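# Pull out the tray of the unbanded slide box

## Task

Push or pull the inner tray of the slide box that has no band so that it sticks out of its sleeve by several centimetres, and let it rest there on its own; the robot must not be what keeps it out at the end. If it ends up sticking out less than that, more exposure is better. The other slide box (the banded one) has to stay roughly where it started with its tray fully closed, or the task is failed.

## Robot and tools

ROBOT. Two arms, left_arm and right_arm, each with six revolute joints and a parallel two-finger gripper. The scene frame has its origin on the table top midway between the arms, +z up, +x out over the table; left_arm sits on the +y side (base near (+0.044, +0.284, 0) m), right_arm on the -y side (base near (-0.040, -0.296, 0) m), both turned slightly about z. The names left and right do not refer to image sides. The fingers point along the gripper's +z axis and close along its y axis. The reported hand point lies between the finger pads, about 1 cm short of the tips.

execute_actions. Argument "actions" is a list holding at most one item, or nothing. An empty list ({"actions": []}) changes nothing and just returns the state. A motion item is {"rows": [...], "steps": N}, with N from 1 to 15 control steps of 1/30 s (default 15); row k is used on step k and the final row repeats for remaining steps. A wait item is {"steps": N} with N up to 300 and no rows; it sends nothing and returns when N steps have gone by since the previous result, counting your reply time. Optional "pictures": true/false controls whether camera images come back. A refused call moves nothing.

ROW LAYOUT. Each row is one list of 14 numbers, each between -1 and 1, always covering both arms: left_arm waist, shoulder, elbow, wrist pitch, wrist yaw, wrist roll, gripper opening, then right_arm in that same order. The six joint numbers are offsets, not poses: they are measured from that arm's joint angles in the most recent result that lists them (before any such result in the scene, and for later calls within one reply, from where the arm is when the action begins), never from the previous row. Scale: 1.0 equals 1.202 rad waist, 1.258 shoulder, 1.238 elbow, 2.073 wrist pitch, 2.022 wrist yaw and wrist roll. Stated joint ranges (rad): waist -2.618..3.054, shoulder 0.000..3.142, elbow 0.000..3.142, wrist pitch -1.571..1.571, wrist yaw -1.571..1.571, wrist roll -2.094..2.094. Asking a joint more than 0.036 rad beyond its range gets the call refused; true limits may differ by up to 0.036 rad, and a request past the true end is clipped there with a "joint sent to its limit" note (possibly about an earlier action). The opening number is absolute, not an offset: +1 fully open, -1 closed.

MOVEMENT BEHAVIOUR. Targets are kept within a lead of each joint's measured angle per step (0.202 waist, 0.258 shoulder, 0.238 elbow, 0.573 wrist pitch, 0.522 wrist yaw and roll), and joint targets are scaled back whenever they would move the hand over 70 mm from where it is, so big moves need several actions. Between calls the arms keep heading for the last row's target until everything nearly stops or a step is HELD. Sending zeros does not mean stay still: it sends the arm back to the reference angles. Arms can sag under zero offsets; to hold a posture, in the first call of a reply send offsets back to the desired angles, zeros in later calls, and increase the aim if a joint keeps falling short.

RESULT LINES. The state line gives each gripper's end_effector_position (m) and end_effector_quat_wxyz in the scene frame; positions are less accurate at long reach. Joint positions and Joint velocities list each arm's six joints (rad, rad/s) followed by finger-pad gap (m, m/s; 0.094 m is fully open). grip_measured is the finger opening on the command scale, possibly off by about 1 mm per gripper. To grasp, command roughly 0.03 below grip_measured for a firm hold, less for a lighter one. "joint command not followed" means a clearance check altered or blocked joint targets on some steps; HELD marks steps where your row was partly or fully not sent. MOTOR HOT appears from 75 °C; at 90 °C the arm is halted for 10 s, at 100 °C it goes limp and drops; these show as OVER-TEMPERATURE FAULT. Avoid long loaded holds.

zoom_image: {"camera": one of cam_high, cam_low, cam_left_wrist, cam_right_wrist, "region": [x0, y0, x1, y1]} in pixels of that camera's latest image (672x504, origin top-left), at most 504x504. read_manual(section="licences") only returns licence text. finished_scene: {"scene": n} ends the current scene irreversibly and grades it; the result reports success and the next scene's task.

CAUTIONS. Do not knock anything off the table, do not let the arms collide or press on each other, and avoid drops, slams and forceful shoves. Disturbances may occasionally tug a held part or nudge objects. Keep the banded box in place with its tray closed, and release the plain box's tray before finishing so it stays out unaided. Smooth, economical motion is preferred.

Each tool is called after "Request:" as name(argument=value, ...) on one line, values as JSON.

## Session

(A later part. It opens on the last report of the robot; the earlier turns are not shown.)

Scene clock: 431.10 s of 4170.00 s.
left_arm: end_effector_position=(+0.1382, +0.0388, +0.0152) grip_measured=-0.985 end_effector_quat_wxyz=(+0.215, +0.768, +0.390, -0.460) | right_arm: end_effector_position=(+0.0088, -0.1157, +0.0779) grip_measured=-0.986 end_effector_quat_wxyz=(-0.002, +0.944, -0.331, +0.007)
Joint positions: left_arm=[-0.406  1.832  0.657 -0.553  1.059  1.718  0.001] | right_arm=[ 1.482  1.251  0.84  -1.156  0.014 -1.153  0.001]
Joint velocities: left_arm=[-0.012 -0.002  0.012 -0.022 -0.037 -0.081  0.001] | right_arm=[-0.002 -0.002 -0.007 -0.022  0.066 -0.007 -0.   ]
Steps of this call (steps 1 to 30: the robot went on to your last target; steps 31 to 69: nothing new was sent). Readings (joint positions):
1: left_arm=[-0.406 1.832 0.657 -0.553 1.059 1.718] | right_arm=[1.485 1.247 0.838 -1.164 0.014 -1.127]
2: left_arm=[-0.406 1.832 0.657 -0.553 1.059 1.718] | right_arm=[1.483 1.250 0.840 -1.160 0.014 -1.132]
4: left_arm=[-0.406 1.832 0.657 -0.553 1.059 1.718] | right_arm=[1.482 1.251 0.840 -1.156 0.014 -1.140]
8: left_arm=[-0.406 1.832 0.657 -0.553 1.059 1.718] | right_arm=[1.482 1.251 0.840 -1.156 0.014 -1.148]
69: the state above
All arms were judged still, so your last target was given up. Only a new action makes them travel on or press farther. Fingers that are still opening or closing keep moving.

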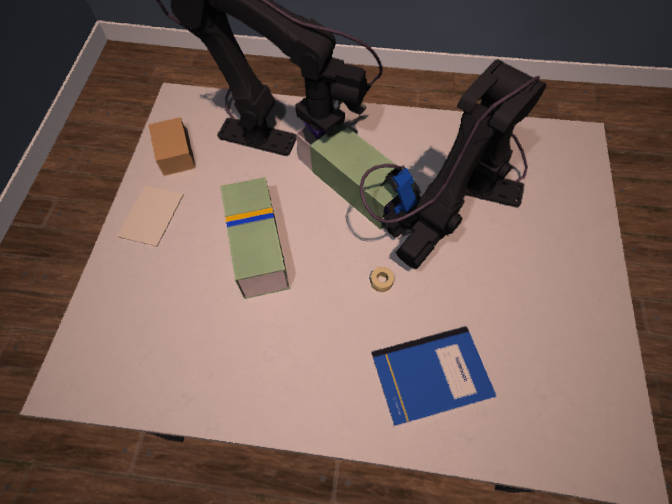

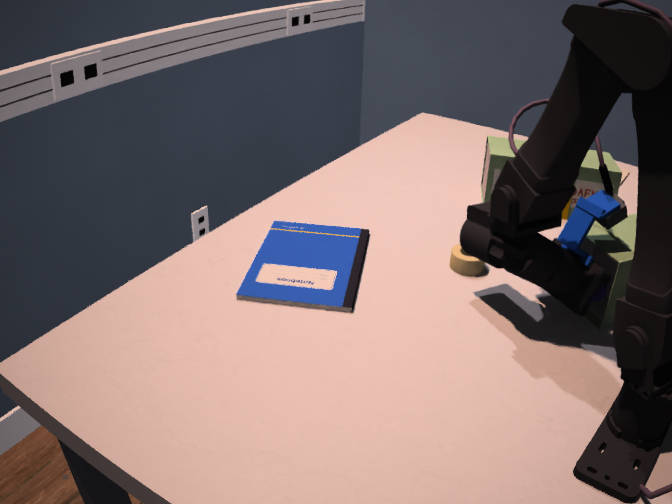

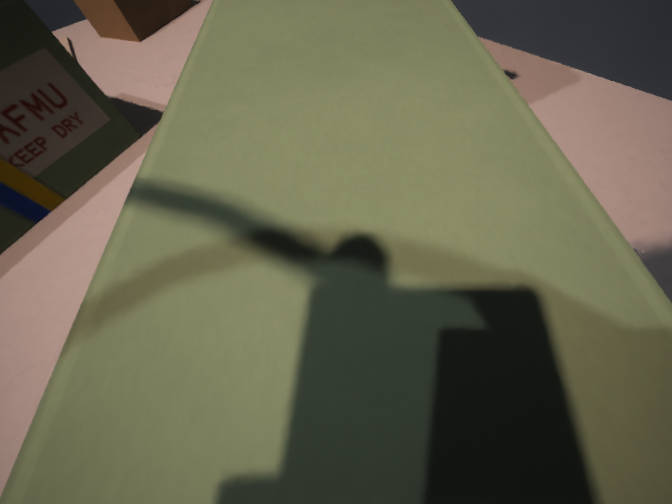

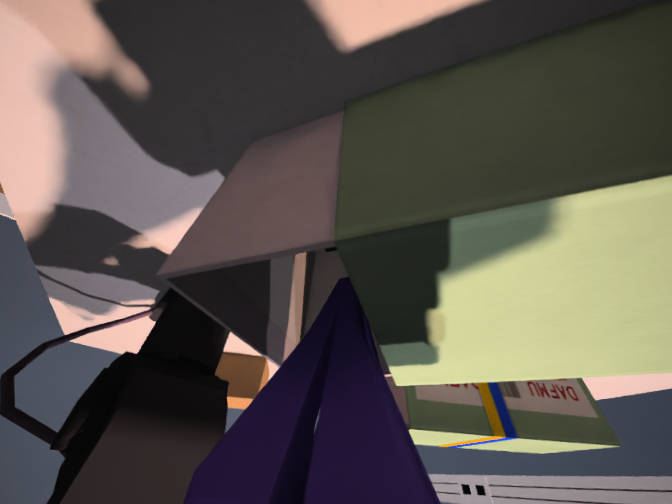

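Request:
execute_actions(actions=[{"rows":[[0.03,0.008,0.017,-0.028,-0.008,0.017,-1,0.01,-0.015,-0.007,-0.002,0,0.006,-1],[0.06,0.016,0.034,-0.057,-0.017,0.035,-1,0.02,-0.03,-0.014,-0.005,0,0.012,-1],[0.09,0.023,0.052,-0.085,-0.025,0.052,-1,0.03,-0.045,-0.021,-0.007,0,0.018,-1],[0.12,0.031,0.069,-0.113,-0.034,0.07,-1,0.04,-0.06,-0.028,-0.01,0,0.024,-1],[0.15,0.039,0.086,-0.141,-0.042,0.087,-1,0.05,-0.075,-0.035,-0.012,0,0.03,-1],[0.18,0.047,0.103,-0.17,-0.05,0.104,-1,0.06,-0.09,-0.042,-0.015,0,0.036,-1],[0.21,0.055,0.12,-0.198,-0.059,0.122,-1,0.07,-0.105,-0.049,-0.017,0,0.043,-1],[0.24,0.062,0.138,-0.226,-0.067,0.139,-1,0.08,-0.12,-0.056,-0.02,0,0.049,-1],[0.27,0.07,0.155,-0.255,-0.076,0.157,-1,0.091,-0.135,-0.063,-0.022,0,0.055,-1],[0.304,0.078,0.172,-0.283,-0.084,0.174,-1,0.091,-0.135,-0.063,-0.022,0,0.055,-1],[0.304,0.06,0.24,-0.283,-0.084,0.174,-1,0.091,-0.135,-0.063,-0.022,0,0.055,-1],[0.304,0.04,0.31,-0.283,-0.084,0.174,-1,0.091,-0.135,-0.063,-0.022,0,0.055,-1],[0.304,0.02,0.38,-0.283,-0.084,0.174,-1,0.091,-0.135,-0.063,-0.022,0,0.055,-1],[0.304,0,0.45,-0.283,-0.084,0.174,-1,0.091,-0.135,-0.063,-0.022,0,0.055,-1]],"steps":15}])

Scene clock: 459.40 s of 4170.00 s.
left_arm: end_effector_position=(+0.2692, +0.0957, +0.0552) grip_measured=-0.985 end_effector_quat_wxyz=(+0.245, +0.773, +0.453, -0.371) | right_arm: end_effector_position=(-0.0123, -0.1319, +0.0853) grip_measured=-0.986 end_effector_quat_wxyz=(-0.031, +0.945, -0.327, +0.002)
Joint positions: left_arm=[-0.042  1.901  1.078 -1.057  0.884  2.016  0.001] | right_arm=[ 1.582  1.097  0.777 -1.189  0.015 -1.062  0.001]
Joint velocities: left_arm=[-0.022 -0.369  1.912 -0.212 -0.11   0.271 -0.   ] | right_arm=[-0.002 -0.007 -0.002  0.022 -0.007  0.11  -0.   ]
Steps of this call (steps 1 to 90: nothing new was sent; then 24.80 s passed at rest; steps 91 to 105: all 15 steps of this action). Readings (joint positions):
91: left_arm=[-0.403 1.832 0.657 -0.557 1.058 1.722] | right_arm=[1.482 1.251 0.840 -1.158 0.014 -1.153]
92: left_arm=[-0.392 1.833 0.660 -0.575 1.054 1.733] | right_arm=[1.485 1.249 0.840 -1.158 0.014 -1.150]
94: left_arm=[-0.342 1.847 0.684 -0.640 1.038 1.769] | right_arm=[1.502 1.229 0.832 -1.156 0.015 -1.139]
98: left_arm=[-0.189 1.890 0.771 -0.805 0.979 1.871] | right_arm=[1.551 1.152 0.799 -1.166 0.015 -1.104]
105: the state above

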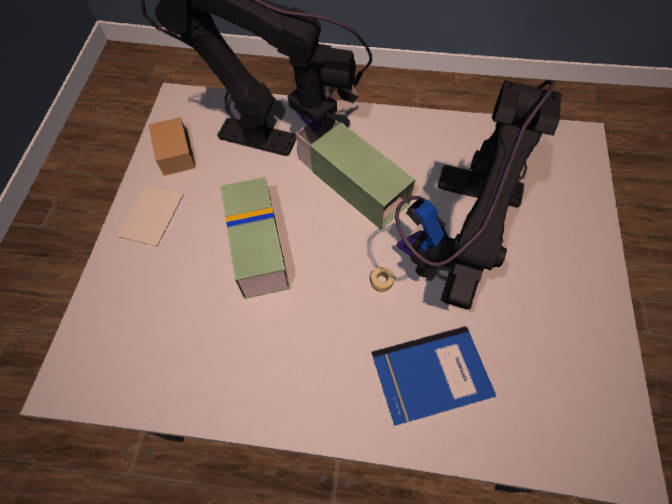

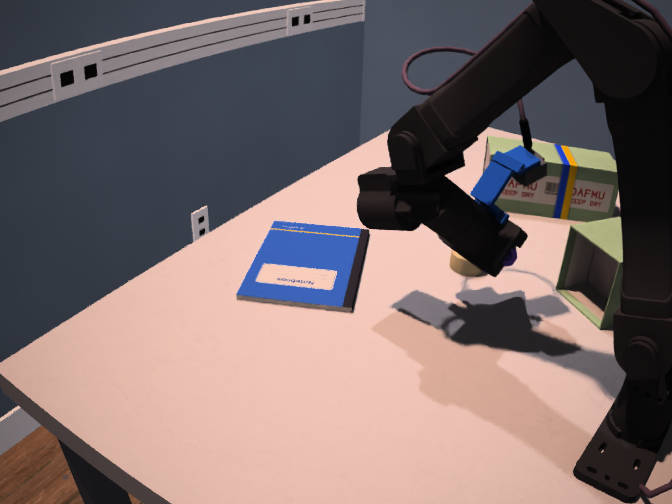

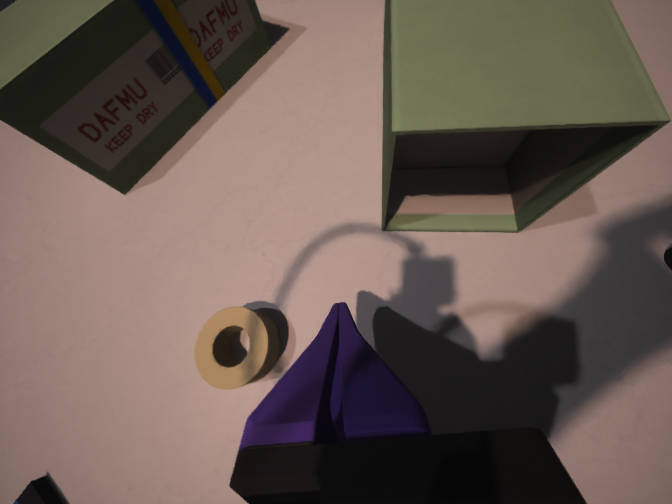

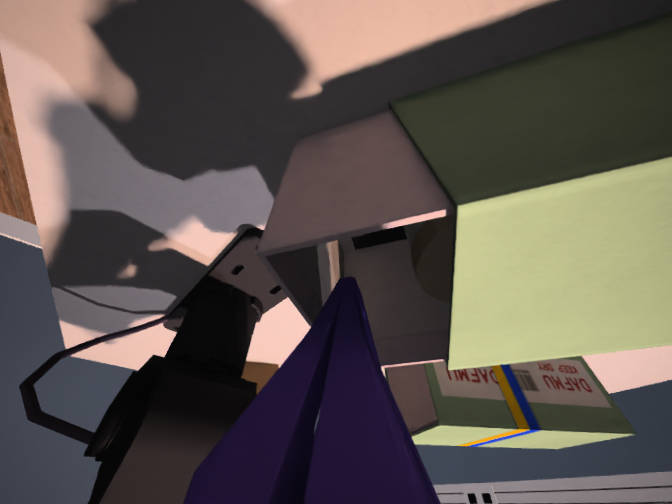

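Request:
execute_actions(actions=[{"rows":[[0,-0.08,0.15,-0.03,-0.04,-0.08,-1,0,0,0,0,0,0,-1],[-0.02,-0.16,0.17,-0.05,-0.08,-0.16,-1,0,0,0,0,0,0,-1],[-0.06,-0.24,0.18,-0.07,-0.12,-0.24,-1,0,0,0,0,0,0,-1],[-0.12,-0.3,0.19,-0.09,-0.17,-0.32,-1,0,0,0,0,0,0,-1],[-0.2,-0.33,0.19,-0.11,-0.22,-0.4,-1,0,0,0,0,0,0,-1],[-0.28,-0.34,0.19,-0.124,-0.27,-0.48,-1,0,0,0,0,0,0,-1],[-0.36,-0.34,0.19,-0.124,-0.32,-0.56,-1,0,0,0,0,0,0,-1],[-0.44,-0.34,0.19,-0.124,-0.37,-0.64,-1,0,0,0,0,0,0,-1],[-0.52,-0.34,0.19,-0.124,-0.41,-0.72,-1,0,0,0,0,0,0,-1],[-0.6,-0.34,0.18,-0.124,-0.437,-0.8,-1,0,0,0,0,0,0,-1],[-0.68,-0.33,0.17,-0.124,-0.437,-0.88,-1,0,0,0,0,0,0,-1],[-0.76,-0.32,0.17,-0.124,-0.437,-0.95,-1,0,0,0,0,0,0,-1],[-0.82,-0.31,0.16,-0.124,-0.437,-0.99,-1,0,0,0,0,0,0,-1],[-0.849,-0.303,0.16,-0.124,-0.437,-0.997,-1,0,0,0,0,0,0,-1]],"steps":15}])

Request:
execute_actions(actions=[{"steps":15}])

Scene clock: 474.20 s of 4170.00 s.
left_arm: end_effector_position=(+0.1795, +0.0407, +0.1450) grip_measured=-0.985 end_effector_quat_wxyz=(+0.044, +0.763, +0.643, -0.056) | right_arm: end_effector_position=(-0.0124, -0.1320, +0.0852) grip_measured=-0.986 end_effector_quat_wxyz=(-0.031, +0.943, -0.330, +0.002)
Joint positions: left_arm=[-0.832  1.5    1.297 -1.266  0.1    0.733  0.001] | right_arm=[ 1.582  1.097  0.776 -1.189  0.015 -1.054  0.001]
Joint velocities: left_arm=[-2.059  0.481 -0.232 -0.066 -0.667 -2.879 -0.001] | right_arm=[-0.007 -0.022  0.002  0.007 -0.051 -0.066  0.   ]
From where the robot then was, a joint's target lay farther than a number of 1.0 reaches, so one or more steps of this call were cut to that.
Steps of this call (steps 1 to 30: the robot went on to your last target; steps 31 to 90: nothing new was sent; then 11.30 s passed at rest; steps 91 to 105: all 15 steps of this action). Readings (joint positions):
91: left_arm=[-0.042 1.830 1.218 -1.118 0.864 2.031] | right_arm=[1.582 1.097 0.776 -1.189 0.015 -1.051]
92: left_arm=[-0.044 1.820 1.224 -1.118 0.832 1.970] | right_arm=[1.582 1.097 0.776 -1.189 0.015 -1.052]
94: left_arm=[-0.069 1.743 1.234 -1.131 0.736 1.805] | right_arm=[1.582 1.097 0.776 -1.189 0.015 -1.053]
98: left_arm=[-0.299 1.516 1.294 -1.202 0.463 1.433] | right_arm=[1.582 1.097 0.776 -1.189 0.015 -1.054]
105: the state above

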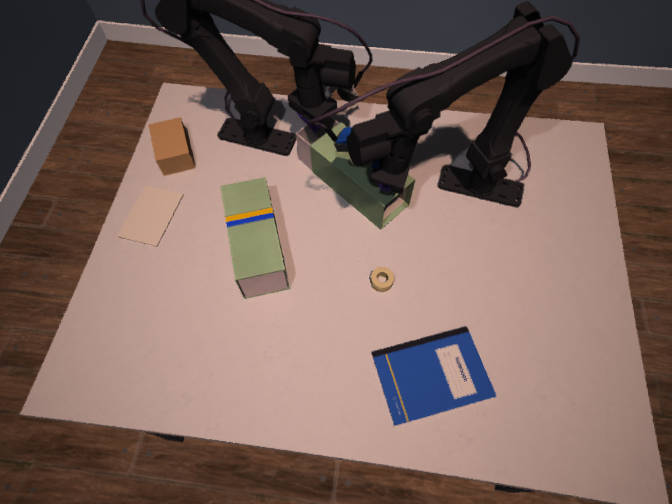

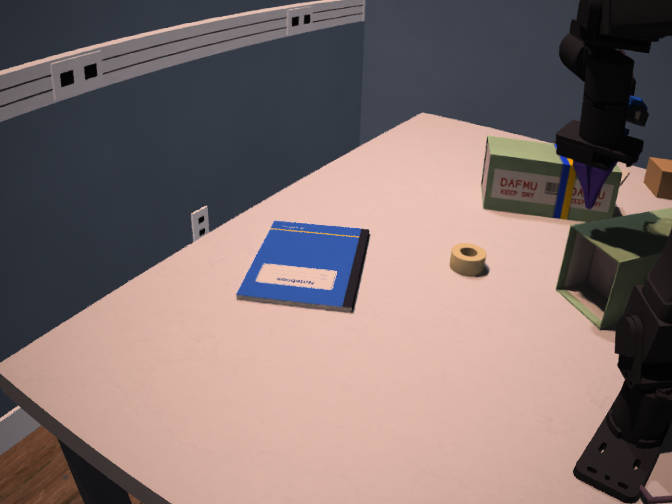

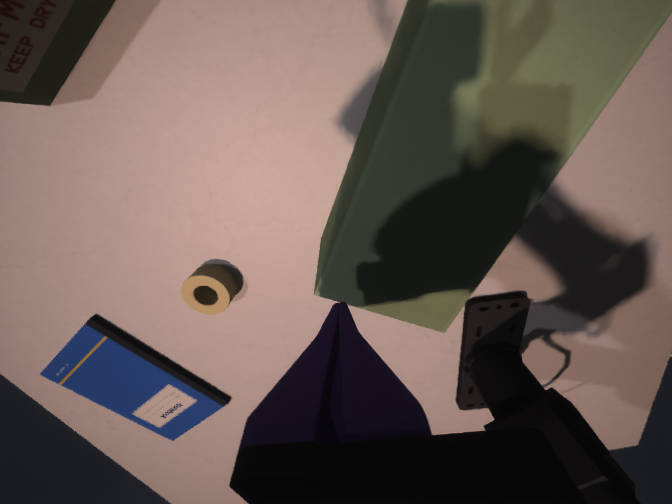

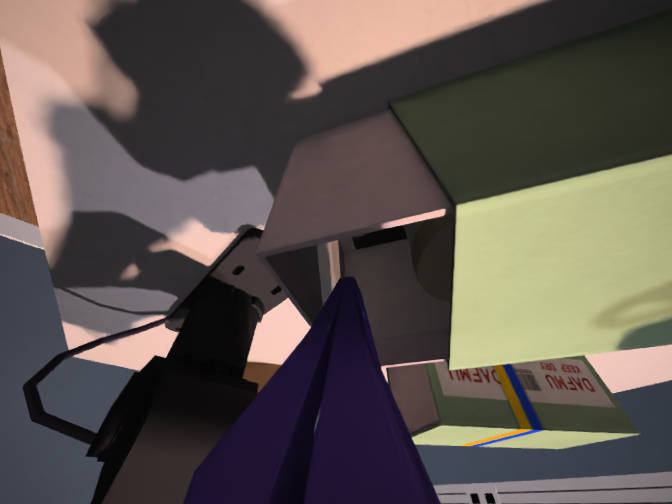

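Scene clock: 474.70 s of 4170.00 s.
left_arm: end_effector_position=(+0.1277, +0.0334, +0.1286) grip_measured=-0.985 end_effector_quat_wxyz=(-0.001, +0.598, +0.802, -0.006) | right_arm: end_effector_position=(-0.0124, -0.1320, +0.0852) grip_measured=-0.986 end_effector_quat_wxyz=(-0.031, +0.943, -0.330, +0.002)
Joint positions: left_arm=[-1.074  1.538  1.276 -1.303  0.011  0.037  0.001] | right_arm=[ 1.582  1.097  0.776 -1.189  0.015 -1.055  0.001]
Joint velocities: left_arm=[ 0.022  0.017  0.007 -0.066 -0.007 -0.242 -0.   ] | right_arm=[ 0.012  0.002 -0.022 -0.007  0.007 -0.007 -0.001]
Steps of this call (steps 1 to 15: the robot went on to your last target). Readings (joint positions):
1: left_arm=[-0.905 1.516 1.290 -1.268 0.079 0.633] | right_arm=[1.582 1.097 0.776 -1.189 0.015 -1.054]
2: left_arm=[-0.973 1.528 1.285 -1.271 0.066 0.533] | right_arm=[1.582 1.097 0.776 -1.189 0.015 -1.054]
4: left_arm=[-1.060 1.538 1.277 -1.278 0.056 0.350] | right_arm=[1.582 1.097 0.776 -1.189 0.015 -1.054]
8: left_arm=[-1.074 1.538 1.276 -1.296 0.030 0.148] | right_arm=[1.582 1.097 0.776 -1.189 0.015 -1.054]
15: the state above

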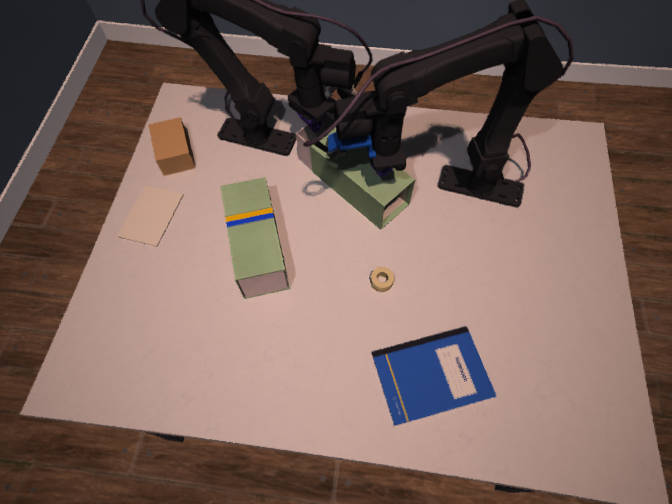

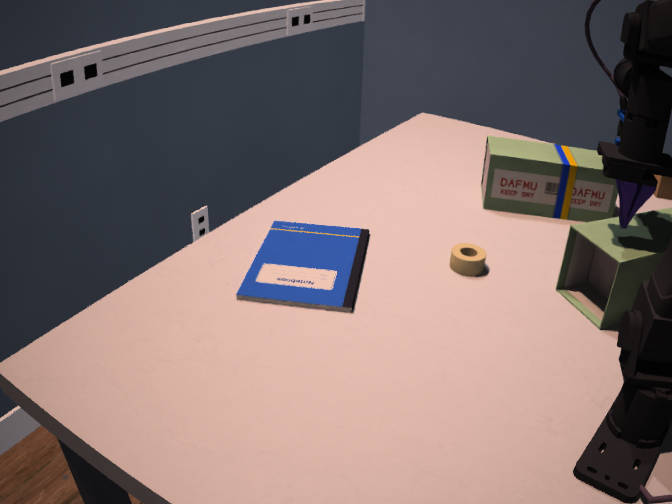

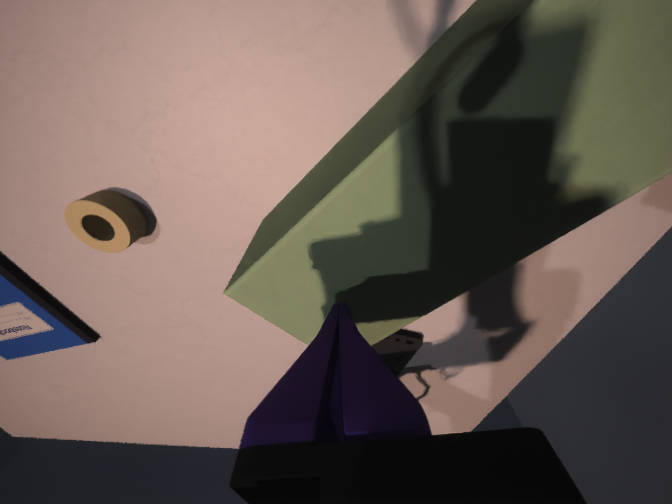

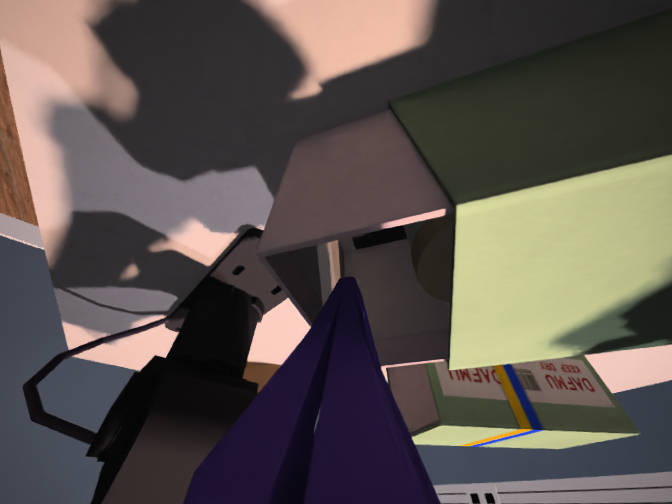

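Request:
execute_actions(actions=[{"rows":[[0,0.01,-0.03,0.014,0,0,-1,0,0,0,0,0,0,-1],[0,0.02,-0.06,0.028,0,0,-1,0,0,0,0,0,0,-1],[0,0.03,-0.09,0.042,0,0,-1,0,0,0,0,0,0,-1],[0,0.04,-0.12,0.056,0,0,-1,0,0,0,0,0,0,-1],[0,0.05,-0.15,0.07,0,0,-1,0,0,0,0,0,0,-1],[0,0.055,-0.16,0.07,0,0,-1,0,0,0,0,0,0,-1],[0,0.06,-0.17,0.07,0,0,-1,0,0,0,0,0,0,-1],[0,0.06,-0.17,0.07,0,0,-1,0.012,-0.018,-0.009,-0.003,0,0.007,-1],[0,0.06,-0.17,0.07,0,0,-1,0.024,-0.035,-0.018,-0.007,0,0.015,-1],[0,0.06,-0.17,0.07,0,0,-1,0.036,-0.053,-0.027,-0.01,0,0.022,-1],[0,0.06,-0.17,0.07,0,0,-1,0.047,-0.07,-0.036,-0.014,0,0.029,-1],[0,0.06,-0.17,0.07,0,0,-1,0.059,-0.088,-0.045,-0.017,0,0.036,-1],[0,0.06,-0.17,0.07,0,0,-1,0.07,-0.105,-0.054,-0.021,0,0.044,-1],[0,0.06,-0.17,0.07,0,0,-1,0.082,-0.123,-0.063,-0.024,0,0.051,-1]],"steps":15}])

Request:
execute_actions(actions=[{"steps":15}])

Scene clock: 484.93 s of 4170.00 s.
left_arm: end_effector_position=(+0.1272, +0.0368, +0.1099) grip_measured=-0.986 end_effector_quat_wxyz=(+0.002, +0.593, +0.805, -0.006) | right_arm: end_effector_position=(-0.0222, -0.1378, +0.0886) grip_measured=-0.987 end_effector_quat_wxyz=(-0.070, +0.944, -0.323, -0.001)
Joint positions: left_arm=[-1.074  1.525  1.189 -1.225  0.008  0.026  0.001] | right_arm=[ 1.657  0.98   0.727 -1.182  0.032 -0.995  0.001]
Joint velocities: left_arm=[-0.032 -0.032  0.002  0.022 -0.081 -0.11  -0.   ] | right_arm=[ 0.242 -0.53  -0.139  0.022  0.051  0.271  0.   ]
Steps of this call (steps 1 to 30: the robot went on to your last target; steps 31 to 90: nothing new was sent; then 6.73 s passed at rest; steps 91 to 105: all 15 steps of this action). Readings (joint positions):
91: left_arm=[-1.074 1.538 1.272 -1.301 0.007 0.012] | right_arm=[1.582 1.097 0.776 -1.189 0.015 -1.055]
92: left_arm=[-1.074 1.538 1.260 -1.291 0.007 0.015] | right_arm=[1.582 1.097 0.776 -1.189 0.015 -1.055]
94: left_arm=[-1.074 1.545 1.211 -1.261 0.007 0.020] | right_arm=[1.582 1.097 0.776 -1.189 0.015 -1.055]
98: left_arm=[-1.074 1.528 1.192 -1.228 0.008 0.025] | right_arm=[1.583 1.097 0.776 -1.189 0.015 -1.054]
105: the state above

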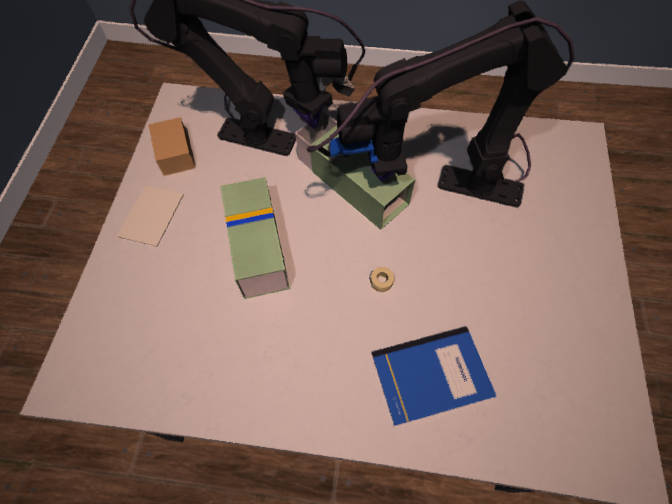

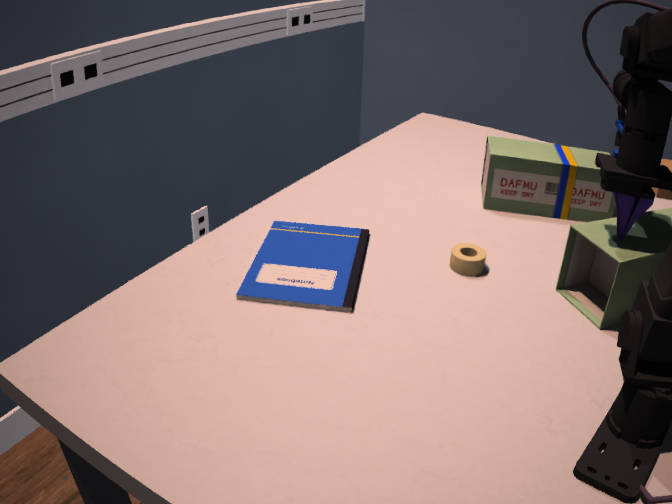

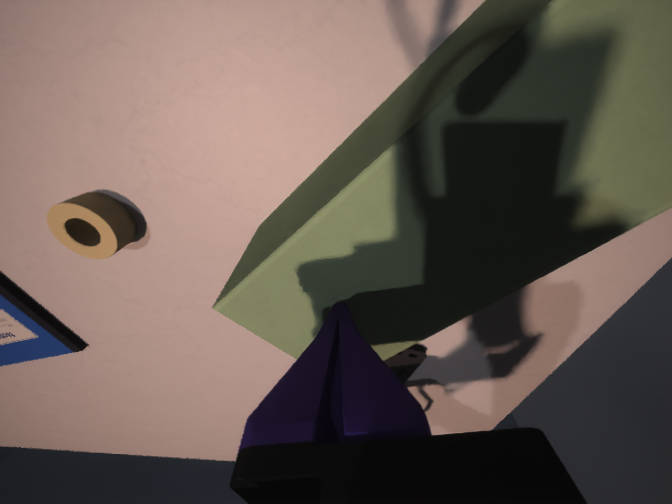

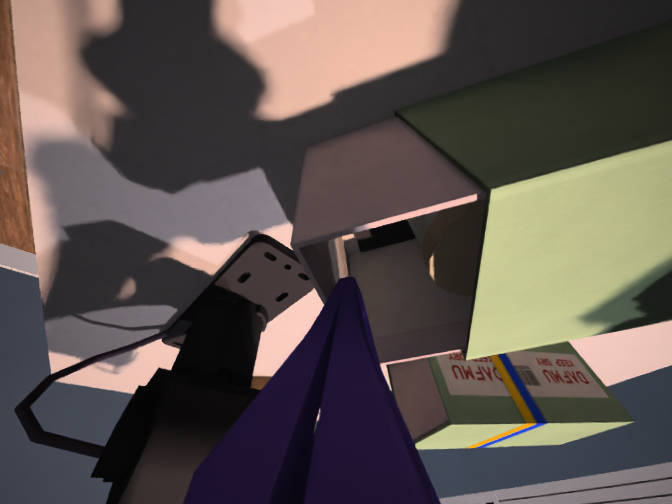

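Scene clock: 485.43 s of 4170.00 s.
left_arm: end_effector_position=(+0.1272, +0.0368, +0.1099) grip_measured=-0.986 end_effector_quat_wxyz=(+0.002, +0.593, +0.805, -0.006) | right_arm: end_effector_position=(-0.0227, -0.1380, +0.0905) grip_measured=-0.987 end_effector_quat_wxyz=(-0.079, +0.940, -0.332, -0.001)
Joint positions: left_arm=[-1.074  1.525  1.189 -1.225  0.008  0.026  0.001] | right_arm=[ 1.668  0.958  0.723 -1.182  0.04  -0.965  0.001]
Joint velocities: left_arm=[-0.007 -0.017 -0.022  0.051  0.022  0.037 -0.   ] | right_arm=[-0.012 -0.002  0.017  0.007 -0.037  0.022  0.002]
Steps of this call (steps 1 to 15: the robot went on to your last target). Readings (joint positions):
1: left_arm=[-1.074 1.525 1.189 -1.225 0.008 0.026] | right_arm=[1.662 0.967 0.725 -1.182 0.035 -0.988]
2: left_arm=[-1.074 1.525 1.189 -1.225 0.008 0.026] | right_arm=[1.665 0.960 0.724 -1.182 0.037 -0.982]
4: left_arm=[-1.074 1.525 1.189 -1.225 0.008 0.026] | right_arm=[1.667 0.958 0.723 -1.182 0.038 -0.975]
8: left_arm=[-1.074 1.525 1.189 -1.225 0.008 0.026] | right_arm=[1.668 0.958 0.723 -1.182 0.040 -0.968]
15: the state above

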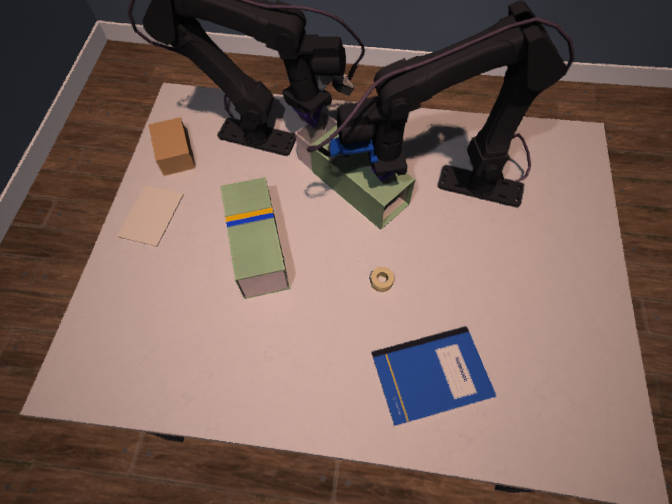

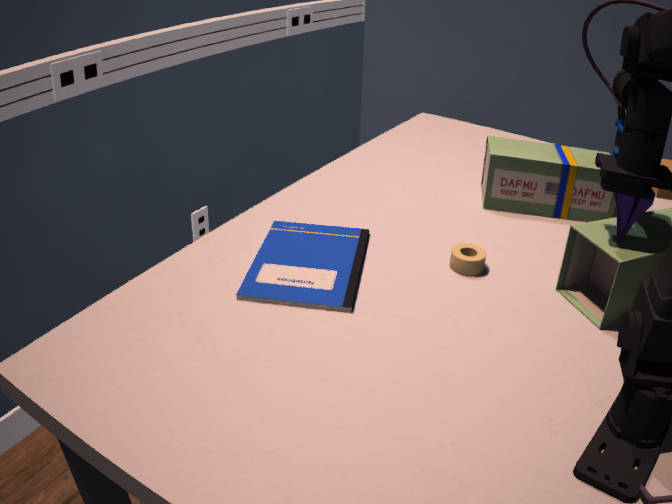

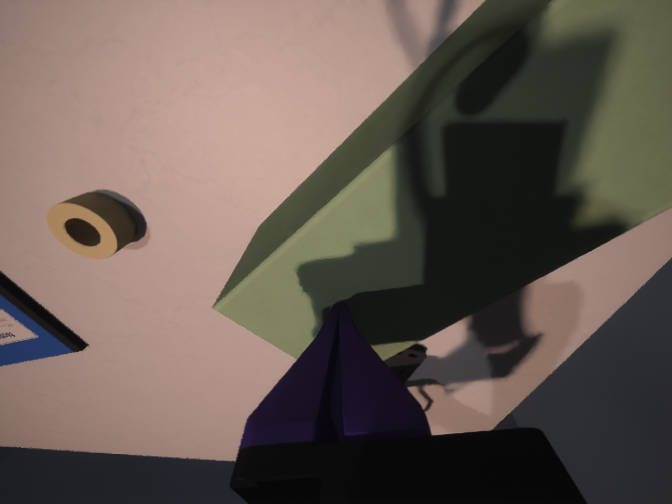

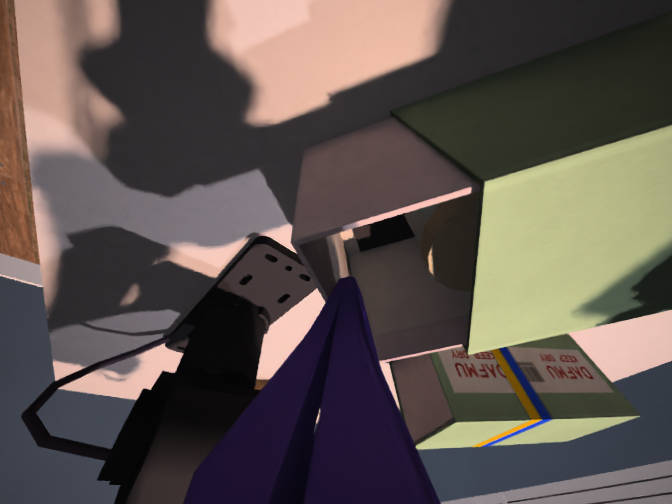

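Request:
execute_actions(actions=[{"rows":[[0,0,0.01,0,0,0,-1,-0.01,0.015,0.005,0,0,0,-1],[0,0,0.03,-0.01,0,0,-1,-0.02,0.03,0.01,0,0,0,-1],[0,0,0.05,-0.02,0,0,-1,-0.03,0.045,0.015,0,0,0,-1],[0,0,0.07,-0.03,0,0,-1,-0.04,0.06,0.02,0,0,0,-1],[0,0,0.09,-0.045,0,0,-1,-0.045,0.065,0.03,0,0,0,-1],[0,0,0.11,-0.06,0,0,-1,-0.045,0.065,0.05,-0.01,0,0,-1],[0,0,0.13,-0.075,0,0,-1,-0.045,0.065,0.08,-0.03,0,0,-1],[0,0,0.15,-0.09,0,0,-1,-0.045,0.065,0.11,-0.05,0,0,-1],[0,0,0.17,-0.1,0,0,-1,-0.045,0.065,0.14,-0.07,0,0,-1],[0,0,0.19,-0.11,0,0,-1,-0.045,0.065,0.17,-0.09,0,0,-1],[0,0,0.2,-0.12,0,0,-1,-0.045,0.065,0.2,-0.11,0,0,-1],[0,0,0.2,-0.12,0,0,-1,-0.045,0.065,0.23,-0.13,0,0,-1],[0,0,0.2,-0.12,0,0,-1,-0.045,0.065,0.26,-0.15,0,0,-1]],"steps":15}])

Request:
execute_actions(actions=[{"steps":12}])

Scene clock: 495.40 s of 4170.00 s.
left_arm: end_effector_position=(+0.1293, +0.0305, +0.1654) grip_measured=-0.986 end_effector_quat_wxyz=(+0.012, +0.593, +0.805, -0.013) | right_arm: end_effector_position=(-0.0135, -0.1229, +0.1565) grip_measured=-0.987 end_effector_quat_wxyz=(-0.087, +0.931, -0.354, -0.000)
Joint positions: left_arm=[-1.074  1.531  1.415 -1.421  0.008  0.026  0.001] | right_arm=[ 1.623  1.041  1.02  -1.381  0.042 -0.964  0.001]
Joint velocities: left_arm=[-0.012 -0.002 -0.002 -0.33   0.037  0.037  0.001] | right_arm=[-0.007 -0.002  0.481 -0.388  0.022 -0.066 -0.   ]
Steps of this call (steps 1 to 15: the robot went on to your last target; steps 16 to 90: nothing new was sent; then 6.47 s passed at rest; steps 91 to 105: all 15 steps of this action). Readings (joint positions):
91: left_arm=[-1.074 1.520 1.195 -1.227 0.008 0.026] | right_arm=[1.667 0.958 0.723 -1.179 0.041 -0.964]
92: left_arm=[-1.074 1.520 1.197 -1.229 0.008 0.026] | right_arm=[1.664 0.962 0.723 -1.177 0.041 -0.964]
94: left_arm=[-1.074 1.524 1.212 -1.246 0.008 0.026] | right_arm=[1.647 0.986 0.724 -1.176 0.041 -0.964]
98: left_arm=[-1.074 1.531 1.300 -1.315 0.008 0.026] | right_arm=[1.624 1.039 0.772 -1.209 0.042 -0.964]
105: the state above

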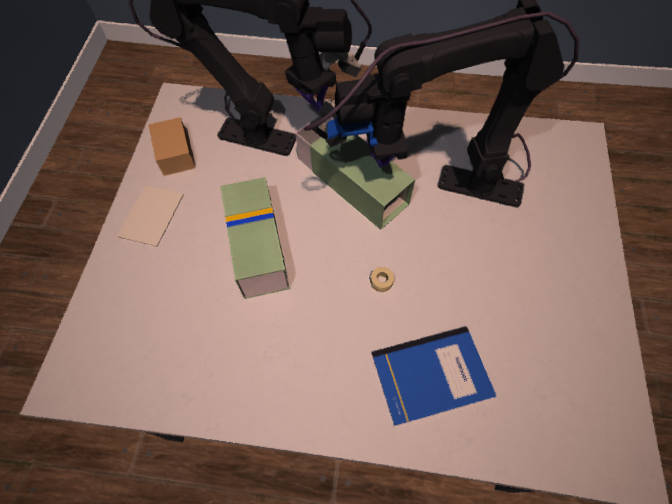

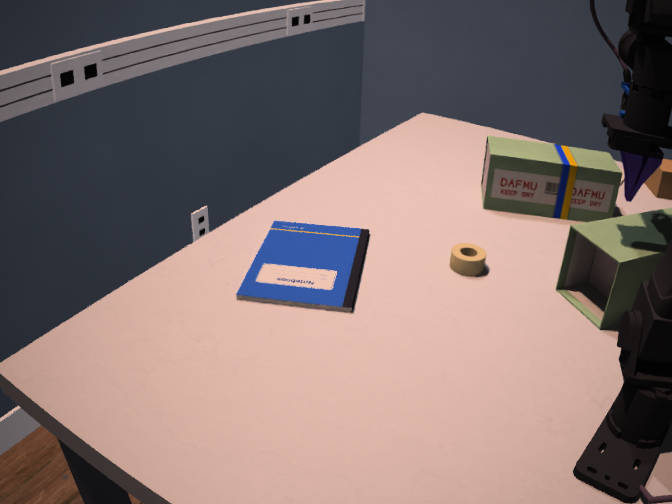

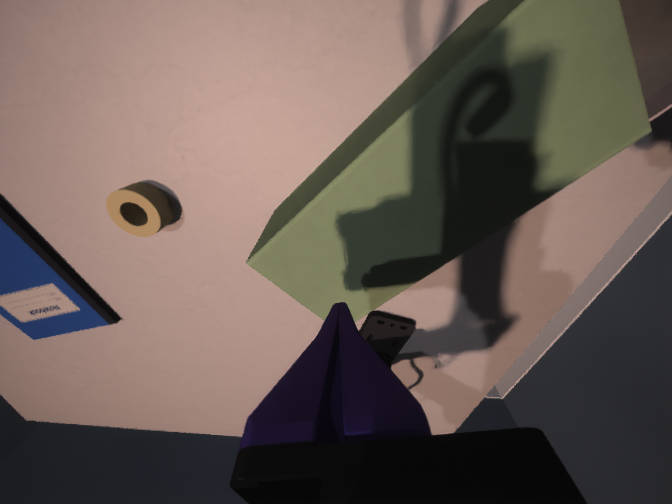

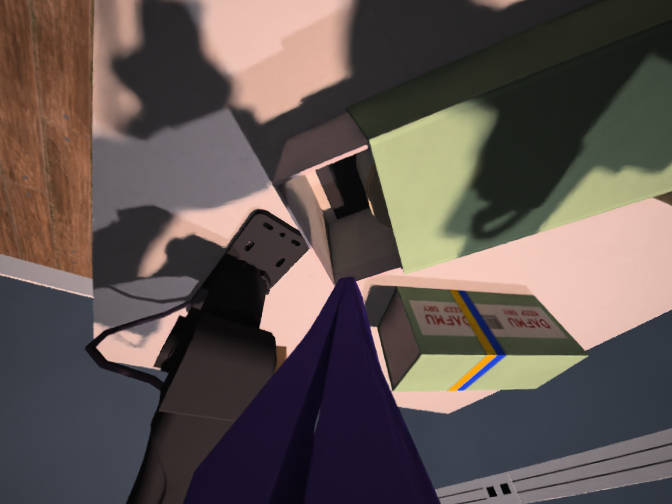

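Scene clock: 495.80 s of 4170.00 s.
left_arm: end_effector_position=(+0.1260, +0.0404, +0.1653) grip_measured=-0.986 end_effector_quat_wxyz=(-0.006, +0.593, +0.805, -0.001) | right_arm: end_effector_position=(-0.0159, -0.1434, +0.1572) grip_measured=-0.987 end_effector_quat_wxyz=(-0.048, +0.934, -0.354, +0.009)
Joint positions: left_arm=[-1.074  1.531  1.415 -1.463  0.008  0.026  0.001] | right_arm=[ 1.623  1.041  1.033 -1.474  0.042 -0.964  0.001]
Joint velocities: left_arm=[ 0.012  0.012  0.012 -0.066  0.066 -0.037  0.   ] | right_arm=[ 0.017  0.002 -0.007 -0.081 -0.007  0.051 -0.001]
Steps of this call (steps 1 to 12: the robot went on to your last target). Readings (joint positions):
1: left_arm=[-1.074 1.531 1.415 -1.431 0.008 0.026] | right_arm=[1.623 1.041 1.031 -1.394 0.042 -0.964]
2: left_arm=[-1.074 1.531 1.415 -1.439 0.008 0.026] | right_arm=[1.623 1.041 1.033 -1.407 0.042 -0.964]
4: left_arm=[-1.074 1.531 1.415 -1.449 0.008 0.026] | right_arm=[1.623 1.041 1.033 -1.435 0.042 -0.964]
8: left_arm=[-1.074 1.531 1.415 -1.460 0.008 0.026] | right_arm=[1.623 1.041 1.033 -1.464 0.042 -0.964]
12: the state above

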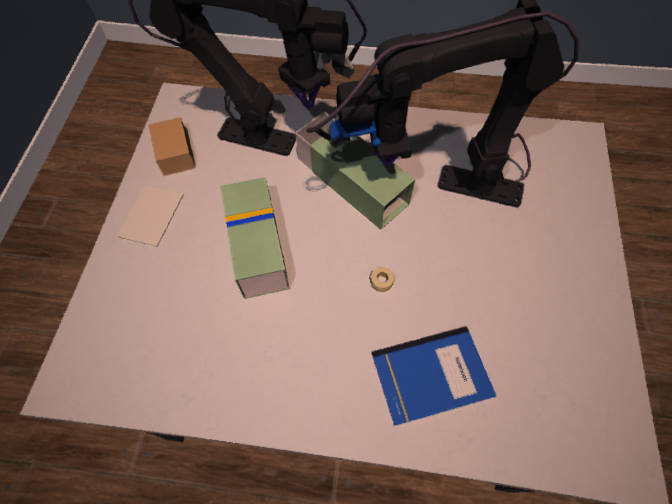

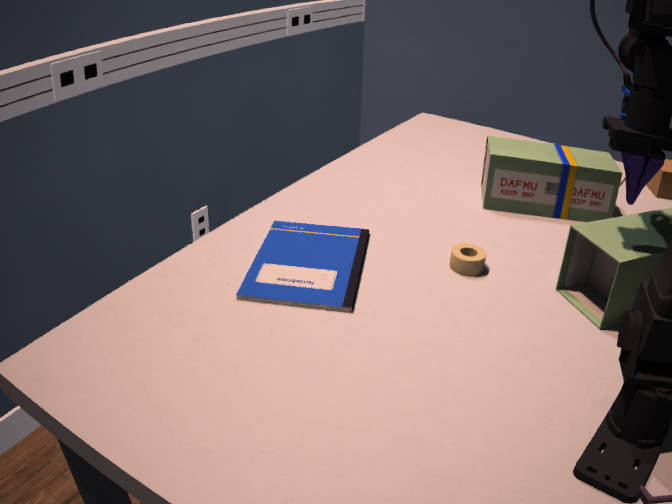

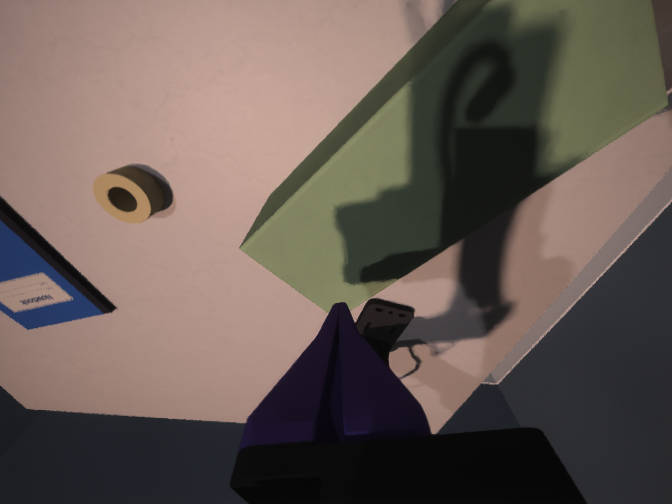

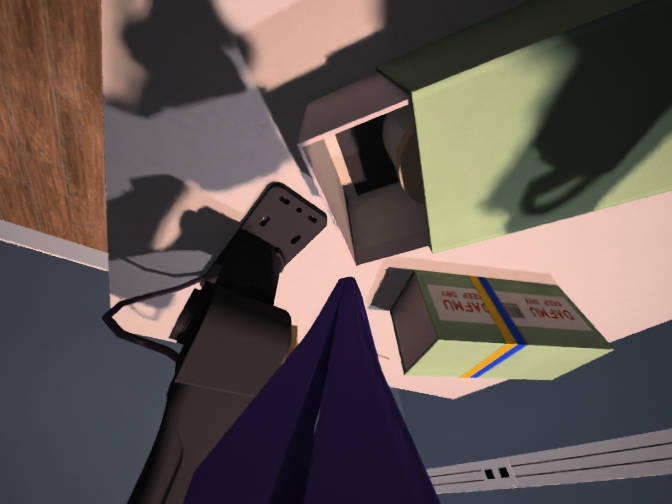

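Request:
finished_scene(scene=1)

The scene is finished: the task was done.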